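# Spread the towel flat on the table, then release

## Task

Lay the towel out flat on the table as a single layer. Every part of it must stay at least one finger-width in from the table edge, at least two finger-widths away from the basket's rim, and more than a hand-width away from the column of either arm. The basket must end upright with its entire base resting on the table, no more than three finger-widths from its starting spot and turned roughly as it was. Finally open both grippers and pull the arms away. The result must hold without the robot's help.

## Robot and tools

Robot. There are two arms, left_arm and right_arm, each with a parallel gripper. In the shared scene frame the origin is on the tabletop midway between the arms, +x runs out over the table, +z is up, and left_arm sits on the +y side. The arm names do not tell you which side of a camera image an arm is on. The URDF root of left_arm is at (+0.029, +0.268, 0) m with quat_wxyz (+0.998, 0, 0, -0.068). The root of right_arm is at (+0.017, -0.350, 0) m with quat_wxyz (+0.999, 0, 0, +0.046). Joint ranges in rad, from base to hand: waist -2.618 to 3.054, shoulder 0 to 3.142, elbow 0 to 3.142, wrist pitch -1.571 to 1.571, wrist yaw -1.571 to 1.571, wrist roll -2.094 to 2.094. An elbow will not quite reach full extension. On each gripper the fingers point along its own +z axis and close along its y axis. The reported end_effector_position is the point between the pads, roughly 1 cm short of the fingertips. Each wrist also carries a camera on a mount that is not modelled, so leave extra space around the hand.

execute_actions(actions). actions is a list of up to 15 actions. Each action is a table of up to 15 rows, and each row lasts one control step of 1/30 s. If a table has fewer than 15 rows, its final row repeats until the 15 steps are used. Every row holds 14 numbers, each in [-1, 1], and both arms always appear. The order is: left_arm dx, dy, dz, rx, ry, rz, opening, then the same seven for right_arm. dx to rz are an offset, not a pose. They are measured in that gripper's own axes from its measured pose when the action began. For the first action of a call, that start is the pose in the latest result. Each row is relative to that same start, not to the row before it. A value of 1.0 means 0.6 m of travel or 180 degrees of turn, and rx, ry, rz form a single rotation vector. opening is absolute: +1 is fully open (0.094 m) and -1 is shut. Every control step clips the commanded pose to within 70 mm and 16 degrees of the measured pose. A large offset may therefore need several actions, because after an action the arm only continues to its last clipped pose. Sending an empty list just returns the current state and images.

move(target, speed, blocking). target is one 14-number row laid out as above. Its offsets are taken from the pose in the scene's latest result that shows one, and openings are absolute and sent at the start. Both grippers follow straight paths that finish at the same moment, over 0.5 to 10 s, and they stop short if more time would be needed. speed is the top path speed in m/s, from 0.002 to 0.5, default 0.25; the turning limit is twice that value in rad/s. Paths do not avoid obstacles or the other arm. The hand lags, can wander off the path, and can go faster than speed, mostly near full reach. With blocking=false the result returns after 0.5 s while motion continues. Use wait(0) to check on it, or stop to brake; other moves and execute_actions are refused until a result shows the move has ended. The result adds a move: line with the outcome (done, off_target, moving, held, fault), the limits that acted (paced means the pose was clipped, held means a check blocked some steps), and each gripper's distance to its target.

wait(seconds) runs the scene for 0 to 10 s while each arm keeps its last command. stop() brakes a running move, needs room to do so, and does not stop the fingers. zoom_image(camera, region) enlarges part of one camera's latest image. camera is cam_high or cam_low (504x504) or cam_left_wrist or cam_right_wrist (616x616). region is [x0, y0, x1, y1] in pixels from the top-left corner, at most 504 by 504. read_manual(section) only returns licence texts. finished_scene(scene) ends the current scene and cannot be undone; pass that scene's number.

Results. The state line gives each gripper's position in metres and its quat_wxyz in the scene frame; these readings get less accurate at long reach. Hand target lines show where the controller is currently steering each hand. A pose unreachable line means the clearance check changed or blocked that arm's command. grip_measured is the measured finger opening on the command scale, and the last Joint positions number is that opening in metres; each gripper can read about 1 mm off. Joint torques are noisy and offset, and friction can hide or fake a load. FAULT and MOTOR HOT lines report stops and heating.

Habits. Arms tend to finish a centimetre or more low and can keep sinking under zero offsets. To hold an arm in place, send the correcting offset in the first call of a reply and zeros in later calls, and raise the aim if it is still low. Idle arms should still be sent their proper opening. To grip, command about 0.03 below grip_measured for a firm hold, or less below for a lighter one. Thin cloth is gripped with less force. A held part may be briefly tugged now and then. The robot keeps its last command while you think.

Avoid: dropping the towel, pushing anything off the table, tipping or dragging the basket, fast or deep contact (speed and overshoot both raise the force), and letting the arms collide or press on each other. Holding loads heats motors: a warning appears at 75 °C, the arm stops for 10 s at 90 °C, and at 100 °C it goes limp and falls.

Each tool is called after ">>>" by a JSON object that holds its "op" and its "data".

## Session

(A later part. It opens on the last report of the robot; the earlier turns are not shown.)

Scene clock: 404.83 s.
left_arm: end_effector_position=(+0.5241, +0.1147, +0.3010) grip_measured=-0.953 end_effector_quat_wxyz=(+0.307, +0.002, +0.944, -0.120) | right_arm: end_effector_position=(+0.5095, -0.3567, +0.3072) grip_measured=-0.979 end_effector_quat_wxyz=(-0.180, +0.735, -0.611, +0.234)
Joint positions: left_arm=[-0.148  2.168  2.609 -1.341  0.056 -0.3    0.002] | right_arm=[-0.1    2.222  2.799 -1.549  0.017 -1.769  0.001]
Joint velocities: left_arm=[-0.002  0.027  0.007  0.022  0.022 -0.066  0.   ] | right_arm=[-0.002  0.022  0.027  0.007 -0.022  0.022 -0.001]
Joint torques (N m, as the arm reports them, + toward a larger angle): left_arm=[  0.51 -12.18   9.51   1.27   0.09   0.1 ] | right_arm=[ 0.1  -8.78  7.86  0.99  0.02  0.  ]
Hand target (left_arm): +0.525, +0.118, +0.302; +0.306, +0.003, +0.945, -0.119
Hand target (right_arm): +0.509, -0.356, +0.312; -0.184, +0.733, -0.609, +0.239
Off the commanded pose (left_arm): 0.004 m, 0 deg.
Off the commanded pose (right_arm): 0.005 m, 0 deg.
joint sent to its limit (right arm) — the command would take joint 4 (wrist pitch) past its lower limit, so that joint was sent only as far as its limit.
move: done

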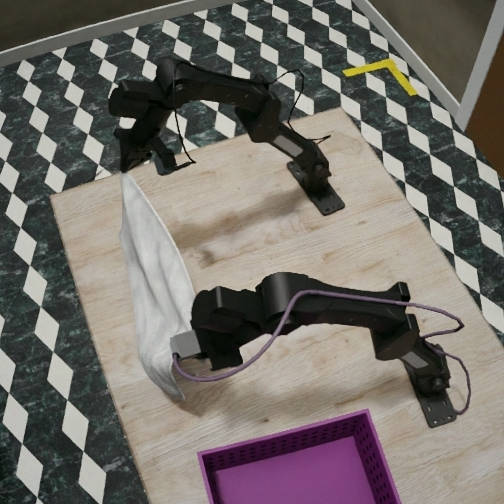

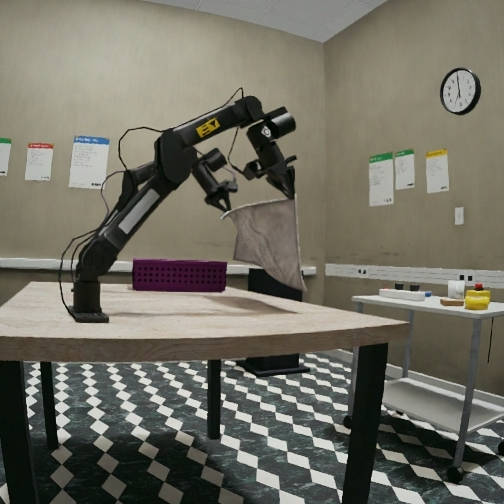

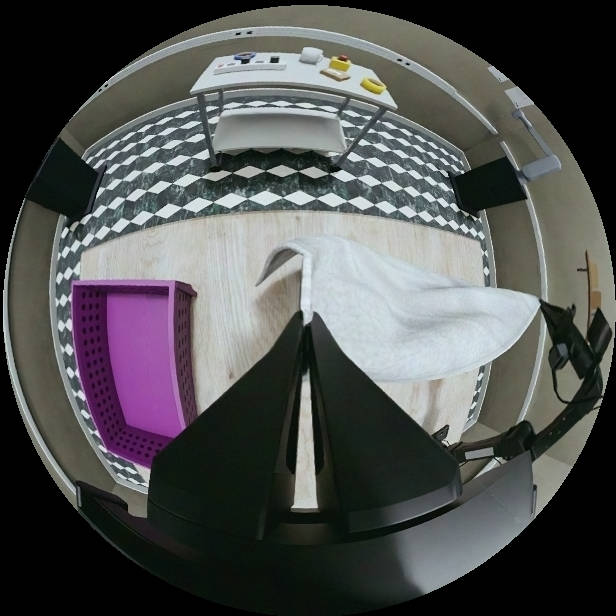

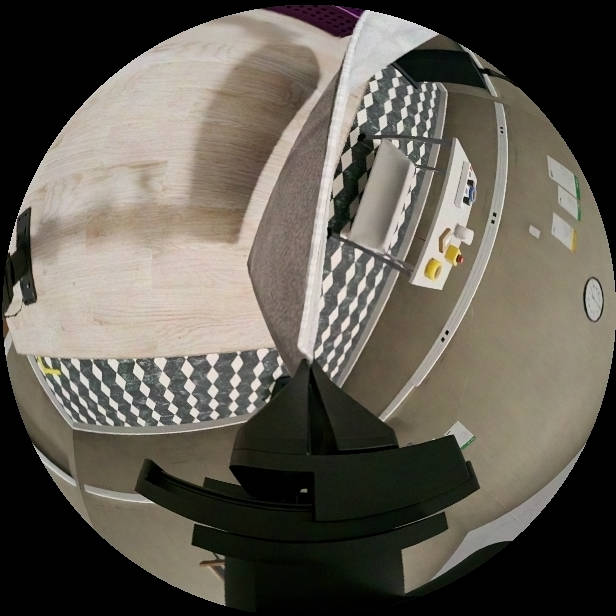

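>>> {"op": "move", "data": {"target": [0.248,0.028,0.04,-0.077,0.198,-0.002,-1, -0.05,0.256,0.05,-0.188,-0.041,0.003,-1], "speed": 0.1}}

Scene clock: 417.23 s.
left_arm: end_effector_position=(+0.4263, +0.1103, +0.1929) grip_measured=-0.953 end_effector_quat_wxyz=(+0.067, +0.005, +0.997, -0.037) | right_arm: end_effector_position=(+0.4008, -0.3549, +0.1797) grip_measured=-0.979 end_effector_quat_wxyz=(-0.012, +0.770, -0.637, +0.024)
Joint positions: left_arm=[-0.237  2.115  2.256 -1.562  0.021 -0.365  0.002] | right_arm=[-0.1    1.993  2.027 -1.553  0.012 -1.769  0.001]
Joint velocities: left_arm=[-0.007 -0.027  0.012  0.066 -0.007 -0.022  0.001] | right_arm=[ 0.012  0.017 -0.022 -0.095 -0.037 -0.007  0.001]
Joint torques (N m, as the arm reports them, + toward a larger angle): left_arm=[ -0.48 -14.34   4.63   0.43  -0.14  -0.07] | right_arm=[ -0.76 -11.53   5.54   0.25  -0.07   0.03]
Hand target (left_arm): +0.419, +0.114, +0.192; +0.059, +0.002, +0.998, -0.025
Hand target (right_arm): +0.396, -0.357, +0.193; -0.025, +0.766, -0.642, +0.033
Off the commanded pose (left_arm): 0.009 m, 8 deg.
Off the commanded pose (right_arm): 0.015 m, 3 deg.
joint sent to its limit (left arm) — the command would take joint 4 (wrist pitch) past its lower limit, so that joint was sent only as far as its limit.
joint sent to its limit (right arm) — the command would take joint 4 (wrist pitch) past its lower limit, so that joint was sent only as far as its limit.
move: off_target (left_arm, right_arm)

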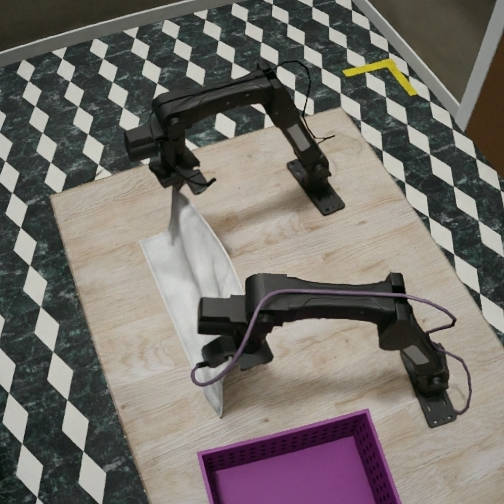

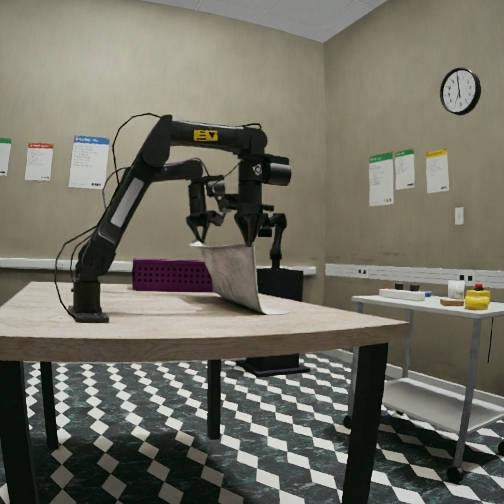

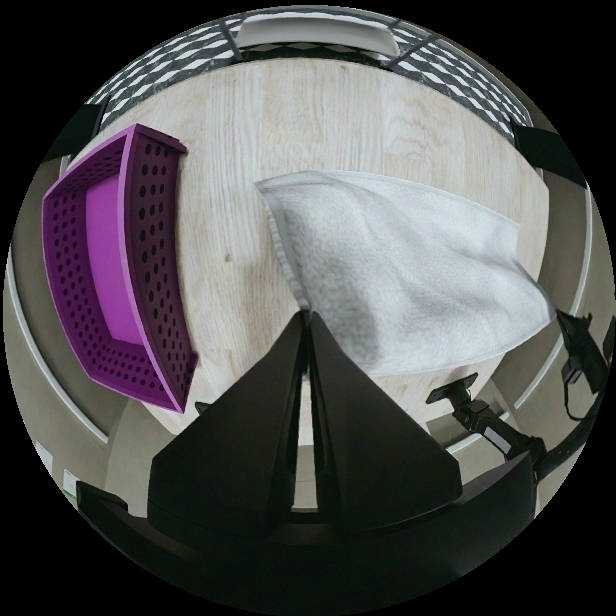

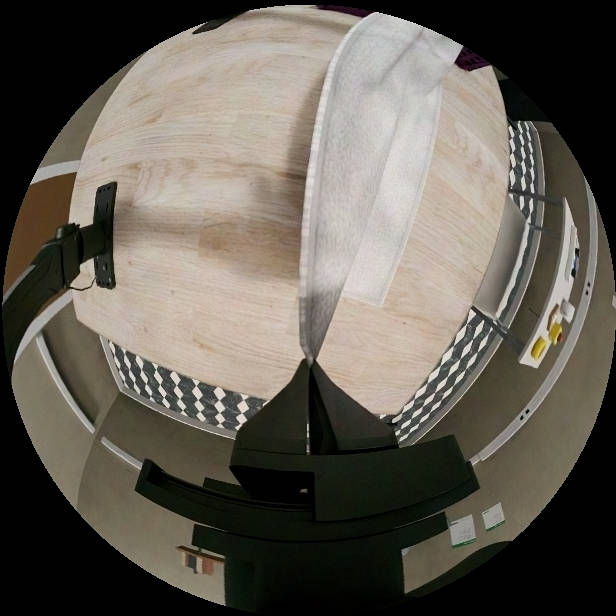

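>>> {"op": "move", "data": {"target": [0.219,0.02,0.163,-0.023,0.043,0,-1, -0.0415,0.223,0.158,-0.016,0,0,-1], "speed": 0.1}}

Scene clock: 426.47 s.
left_arm: end_effector_position=(+0.3124, +0.1102, +0.0782) grip_measured=-0.953 end_effector_quat_wxyz=(-0.006, +0.008, +1.000, -0.008) | right_arm: end_effector_position=(+0.2669, -0.3538, +0.0720) grip_measured=-0.979 end_effector_quat_wxyz=(+0.015, +0.771, -0.637, -0.008)
Joint positions: left_arm=[-0.366  1.795  1.357 -1.137  0.02  -0.485  0.002] | right_arm=[-0.1    1.546  1.057 -1.113  0.012 -1.769  0.001]
Joint velocities: left_arm=[ 0.007 -0.007 -0.022  0.007  0.095  0.037  0.   ] | right_arm=[-0.017 -0.007 -0.032  0.022 -0.022  0.037  0.001]
Joint torques (N m, as the arm reports them, + toward a larger angle): left_arm=[ -0.43 -11.29   4.88   0.33  -0.16  -0.09] | right_arm=[-0.29 -7.21  5.56  0.14  0.09 -0.04]
Hand target (left_arm): +0.310, +0.113, +0.078; -0.000, +0.006, +1.000, -0.001
Hand target (right_arm): +0.268, -0.356, +0.078; +0.008, +0.770, -0.638, +0.008
Off the commanded pose (left_arm): 0.006 m, 1 deg.
Off the commanded pose (right_arm): 0.007 m, 2 deg.
move: done

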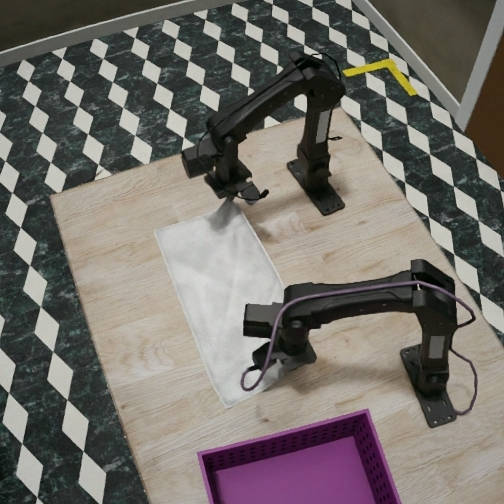

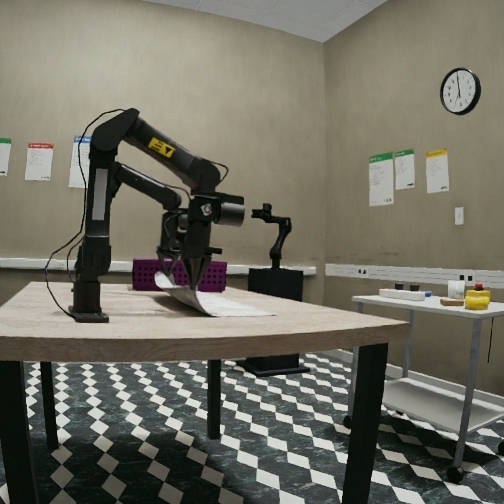

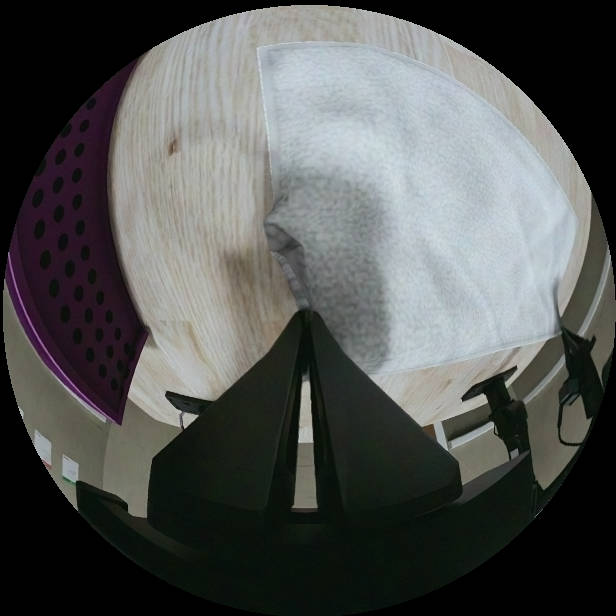

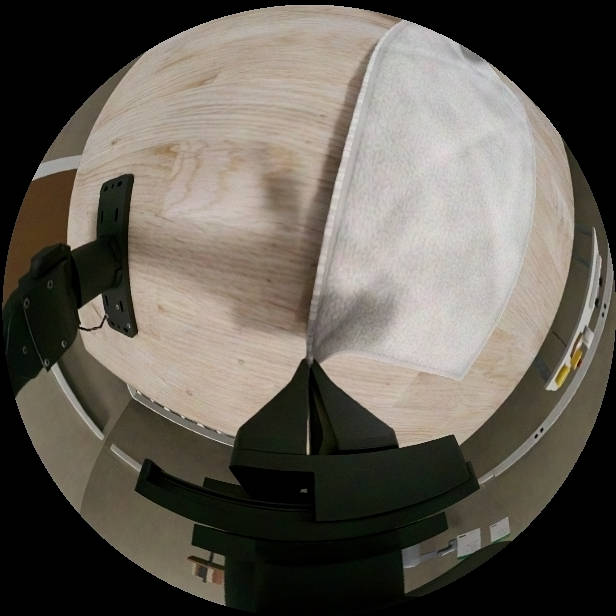

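>>> {"op": "move", "data": {"target": [0.066,0.008,0.07,0,0,0,-1, 0.004,0.02,0.06,0,0,0,-1], "speed": 0.06}}

Scene clock: 439.53 s.
left_arm: end_effector_position=(+0.2780, +0.1132, +0.0381) grip_measured=-0.953 end_effector_quat_wxyz=(-0.006, +0.009, +1.000, -0.008) | right_arm: end_effector_position=(+0.2541, -0.3556, +0.0373) grip_measured=-0.979 end_effector_quat_wxyz=(+0.016, +0.772, -0.635, -0.011)
Joint positions: left_arm=[-0.413  1.723  1.105 -0.955  0.02  -0.53   0.002] | right_arm=[-0.108  1.546  0.911 -0.973  0.012 -1.783  0.001]
Joint velocities: left_arm=[-0.007 -0.002 -0.012 -0.007 -0.037 -0.007 -0.   ] | right_arm=[ 0.012  0.022 -0.007  0.081 -0.037 -0.022  0.   ]
Joint torques (N m, as the arm reports them, + toward a larger angle): left_arm=[ -0.42 -10.05   4.45   0.34   0.03  -0.07] | right_arm=[-0.95 -4.83  5.19  0.17  0.02 -0.08]
Hand target (left_arm): +0.273, +0.114, +0.037; -0.006, +0.008, +1.000, -0.008
Hand target (right_arm): +0.254, -0.359, +0.037; +0.015, +0.771, -0.637, -0.008
Off the commanded pose (left_arm): 0.006 m, 0 deg.
Off the commanded pose (right_arm): 0.003 m, 0 deg.
move: done

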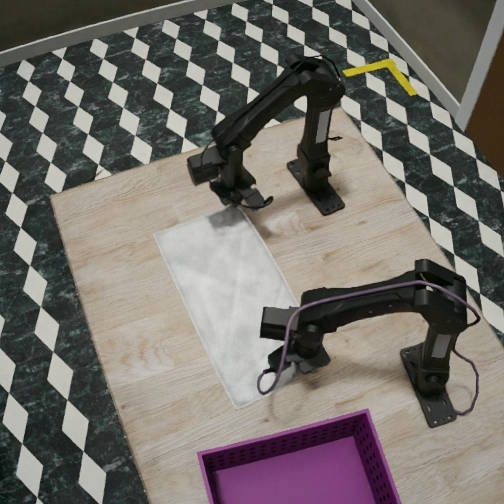

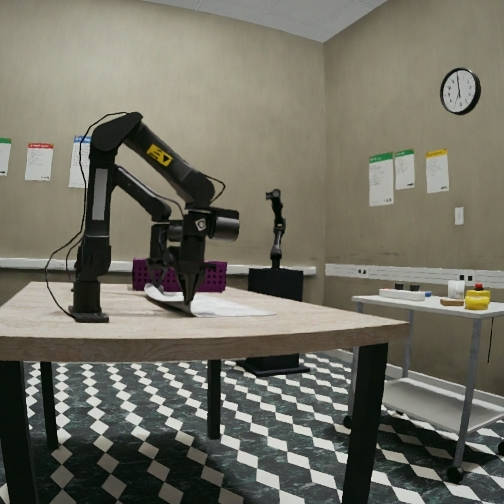

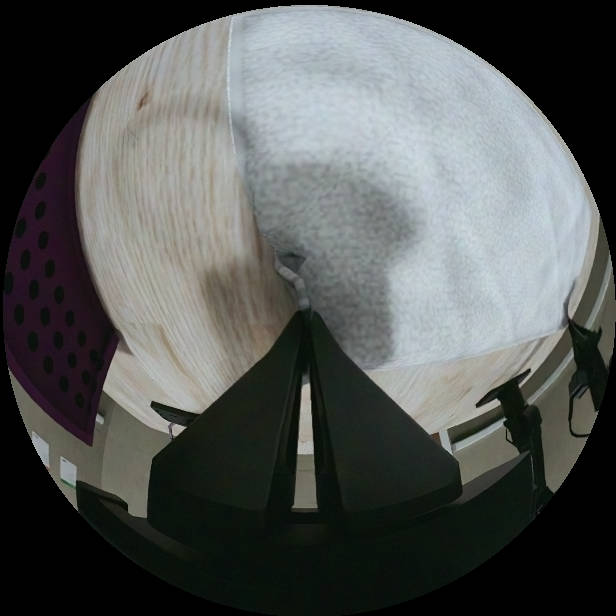

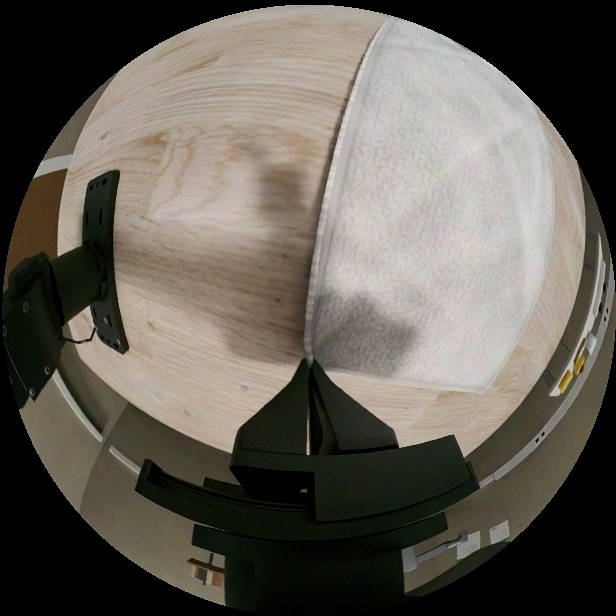

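>>> {"op": "move", "data": {"target": [0.012,0.045,0.0,0,0,0,-1, 0,0,-0.003,0,0,0,-1], "speed": 0.05}}

>>> {"op": "zoom_image", "data": {"camera": "cam_left_wrist", "region": [150, 100, 500, 400]}}

Scene clock: 444.63 s.
left_arm: end_effector_position=(+0.2777, +0.1303, +0.0402) grip_measured=-0.953 end_effector_quat_wxyz=(-0.000, +0.006, +1.000, -0.018) | right_arm: end_effector_position=(+0.2544, -0.3535, +0.0372) grip_measured=-0.979 end_effector_quat_wxyz=(+0.011, +0.772, -0.635, -0.014)
Joint positions: left_arm=[-0.354  1.671  1.054 -0.937  0.032 -0.477  0.002] | right_arm=[-0.108  1.546  0.911 -0.971  0.    -1.783  0.001]
Joint velocities: left_arm=[-0.017 -0.002  0.017  0.007  0.022  0.095  0.001] | right_arm=[-0.027  0.002 -0.017  0.022 -0.007  0.007 -0.001]
Joint torques (N m, as the arm reports them, + toward a larger angle): left_arm=[ 0.82 -9.45  4.21  0.18 -0.12  0.17] | right_arm=[ 0.   -4.76  6.3   0.07  0.08  0.  ]
Hand target (left_arm): +0.271, +0.140, +0.037; -0.007, +0.009, +1.000, -0.008
Hand target (right_arm): +0.254, -0.356, +0.039; +0.016, +0.772, -0.635, -0.011
Off the commanded pose (left_arm): 0.012 m, 1 deg.
Off the commanded pose (right_arm): 0.003 m, 1 deg.
move: off_target (left_arm)

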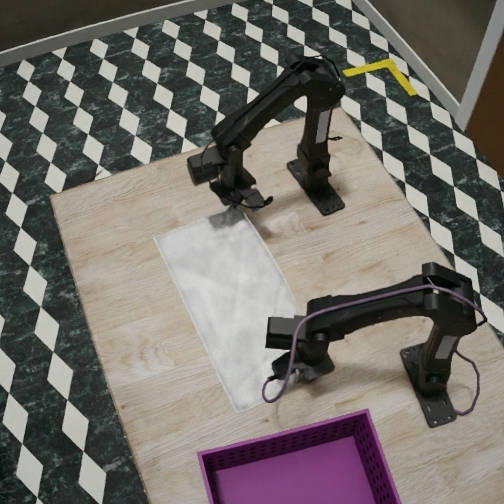

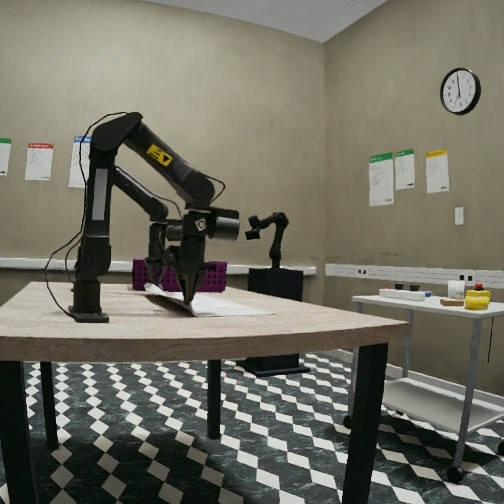

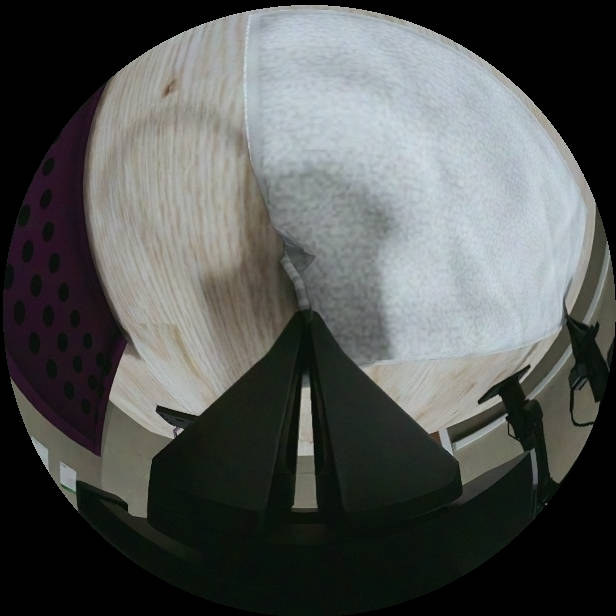

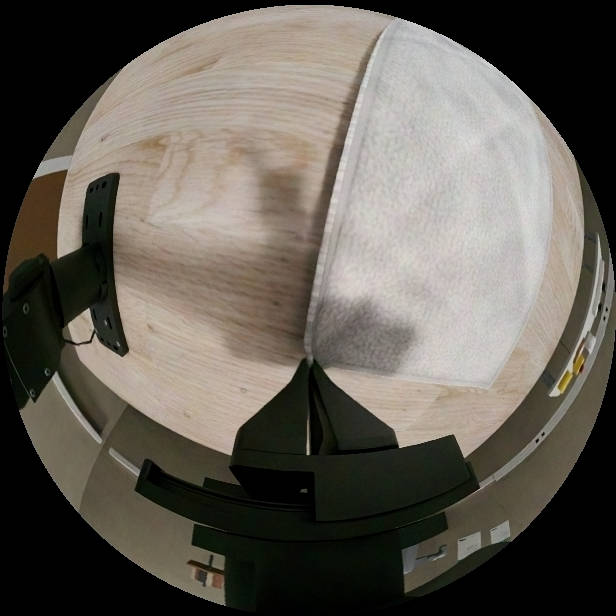

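Region (150, 100, 500, 400) of cam_left_wrist's 616x616 image, scaled by 1.440, with more detail than that image has; it fills the top 432 rows of this view, and the rest is white.

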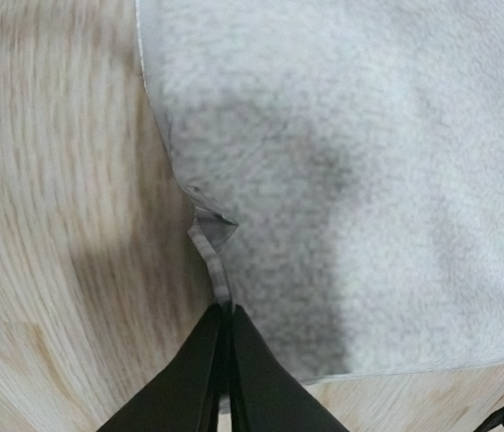

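>>> {"op": "execute_actions", "data": {"actions": [[[0,0,0.01,0,0,0,-0.95, 0,0,0.01,0,0,0,-0.97],[0,0,0.01,0,0,0,-0.9, 0,0,0.01,0,0,0,-0.92],[0,0,0.01,0,0,0,-0.85, 0,0,0.01,0,0,0,-0.87],[0,0,0.01,0,0,0,-0.8, 0,0,0.01,0,0,0,-0.8],[0,0,0.01,0,0,0,-0.7, 0,0,0.01,0,0,0,-0.7],[0,0,0.01,0,0,0,-0.6, 0,0,0.01,0,0,0,-0.6],[0,0,0.01,0,0,0,-0.5, 0,0,0.01,0,0,0,-0.5],[0,0,0.01,0,0,0,-0.4, 0,0,0.01,0,0,0,-0.4],[0,0,0.01,0,0,0,-0.3, 0,0,0.01,0,0,0,-0.3],[0,0,0.01,0,0,0,-0.2, 0,0,0.01,0,0,0,-0.2],[0,0,0.01,0,0,0,-0.1, 0,0,0.01,0,0,0,-0.1],[0,0,0.01,0,0,0,0.0, 0,0,0.01,0,0,0,0.0],[0,0,0.01,0,0,0,0.1, 0,0,0.01,0,0,0,0.1],[0,0,0.01,0,0,0,0.2, 0,0,0.01,0,0,0,0.2],[0,0,0.01,0,0,0,0.3, 0,0,0.01,0,0,0,0.3]]]}}

Scene clock: 451.57 s.
left_arm: end_effector_position=(+0.2811, +0.1277, +0.0403) grip_measured=+0.253 end_effector_quat_wxyz=(+0.006, +0.009, +1.000, -0.024) | right_arm: end_effector_position=(+0.2559, -0.3530, +0.0349) grip_measured=+0.252 end_effector_quat_wxyz=(+0.007, +0.772, -0.635, -0.011)
Joint positions: left_arm=[-0.354  1.671  1.054 -0.921  0.036 -0.472  0.059] | right_arm=[-0.108  1.546  0.902 -0.952 -0.003 -1.783  0.059]
Joint velocities: left_arm=[-0.007 -0.012  0.007 -0.066  0.066 -0.037  0.092] | right_arm=[-0.007  0.002  0.012  0.022 -0.051 -0.051  0.092]
Joint torques (N m, as the arm reports them, + toward a larger angle): left_arm=[-0.03 -7.49  5.35  0.41  0.   -0.06] | right_arm=[ 0.04 -3.96  5.11  0.21  0.06  0.06]
Hand target (left_arm): +0.278, +0.130, +0.034; -0.000, +0.006, +1.000, -0.018
Hand target (right_arm): +0.254, -0.354, +0.031; +0.011, +0.772, -0.635, -0.014
Off the commanded pose (left_arm): 0.007 m, 1 deg.
Off the commanded pose (right_arm): 0.004 m, 1 deg.

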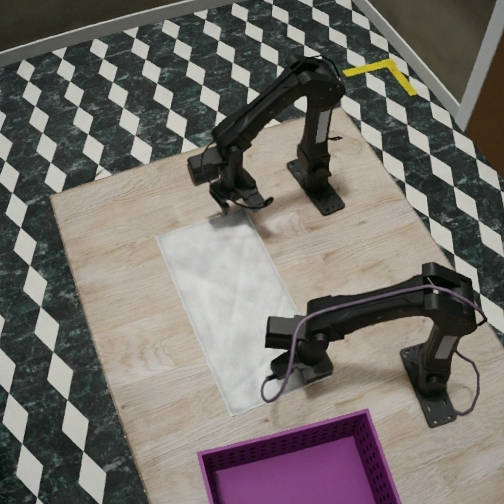

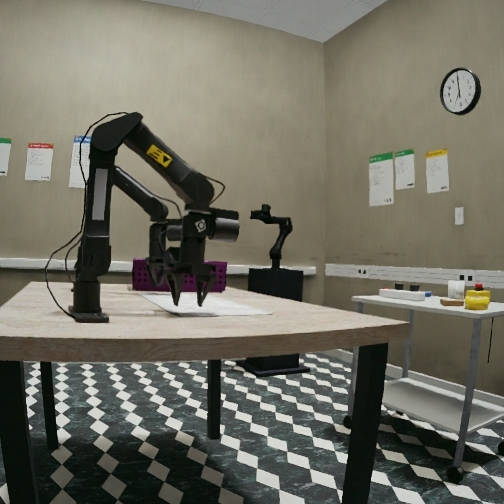

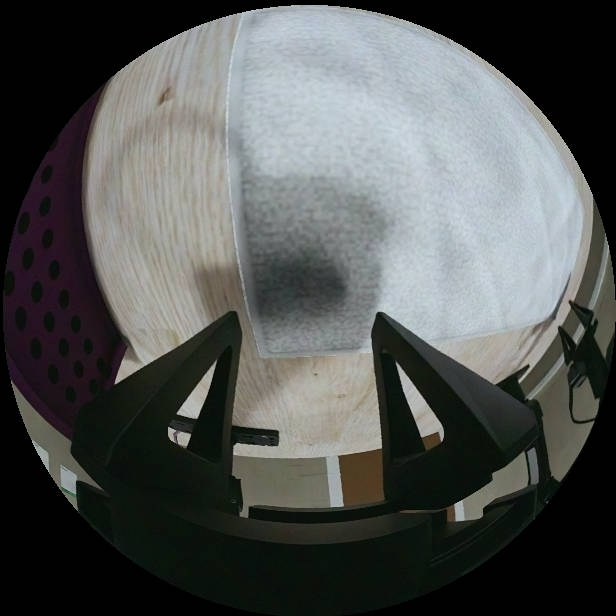

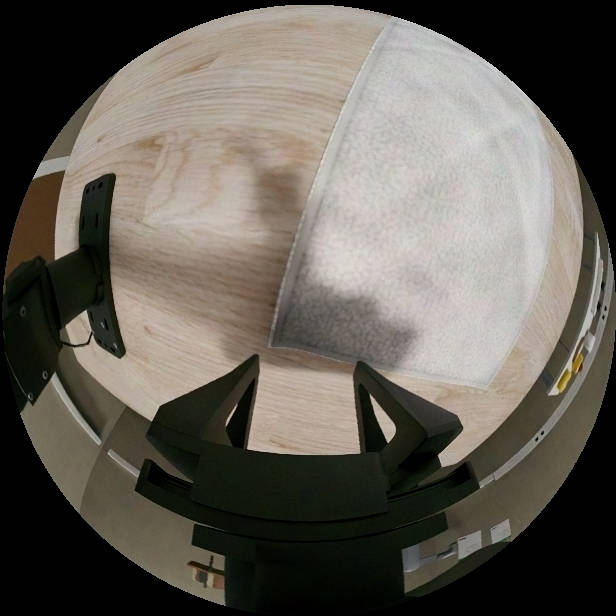

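>>> {"op": "move", "data": {"target": [0.168,0.05,-0.233,0,0,0,0.3, 0.053,0.139,-0.242,0,0,0,0.3], "speed": 0.15}}

>>> {"op": "zoom_image", "data": {"camera": "cam_high", "region": [100, 150, 450, 480]}}

Scene clock: 457.53 s.
left_arm: end_effector_position=(+0.1794, +0.1684, +0.1686) grip_measured=+0.298 end_effector_quat_wxyz=(-0.002, +0.009, +1.000, -0.020) | right_arm: end_effector_position=(+0.1881, -0.3990, +0.1711) grip_measured=+0.297 end_effector_quat_wxyz=(+0.003, +0.774, -0.633, +0.002)
Joint positions: left_arm=[-0.42   1.222  1.182 -1.514  0.036 -0.537  0.061] | right_arm=[-0.367  1.227  1.196 -1.539  0.006 -2.046  0.061]
Joint velocities: left_arm=[-0.007  0.002  0.012  0.037 -0.081 -0.037 -0.   ] | right_arm=[ 0.002 -0.002  0.007  0.022  0.022 -0.022  0.   ]
Joint torques (N m, as the arm reports them, + toward a larger angle): left_arm=[-0.6  -4.33  9.23  0.16 -0.02 -0.09] | right_arm=[-0.89 -3.99  8.45  0.12  0.04 -0.03]
Hand target (left_arm): +0.179, +0.167, +0.177; +0.007, +0.009, +1.000, -0.024
Hand target (right_arm): +0.186, -0.401, +0.181; -0.001, +0.772, -0.635, +0.016
Off the commanded pose (left_arm): 0.009 m, 1 deg.
Off the commanded pose (right_arm): 0.012 m, 2 deg.
joint sent to its limit (right arm) — the command would take joint 4 (wrist pitch) past its lower limit, so that joint was sent only as far as its limit.
move: off_target (right_arm)

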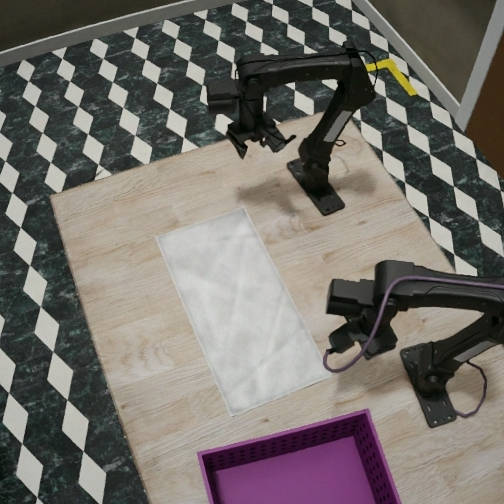

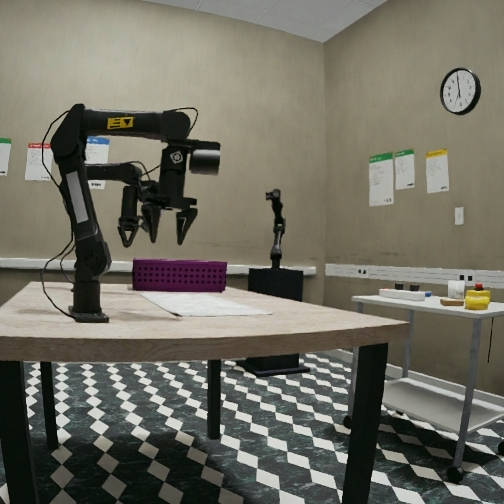

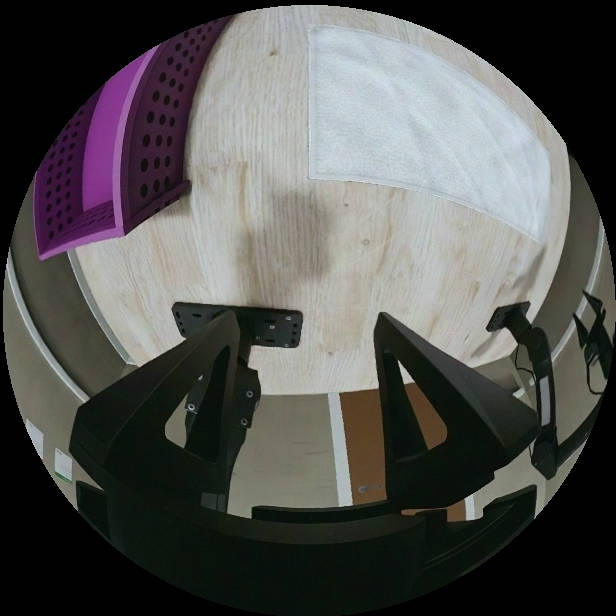

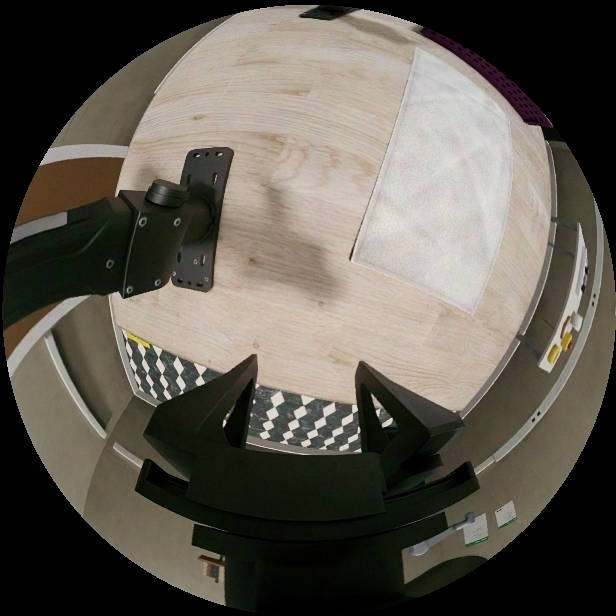

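Region (100, 150, 450, 480) of cam_high's 504x504 image, scaled by 1.440, with more detail than that image has; it fills the top 475 rows of this view, and the rest is white.

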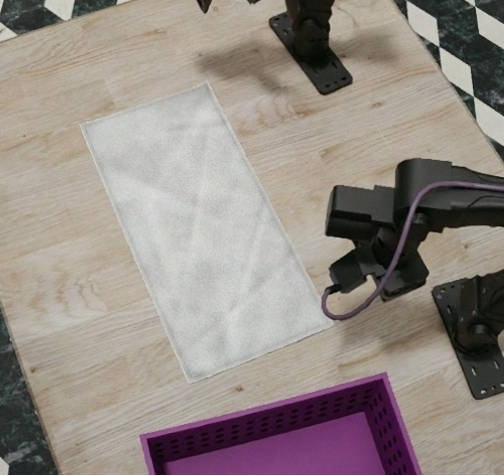

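>>> {"op": "finished_scene", "data": {"scene": 2}}

The scene is finished: the task was done.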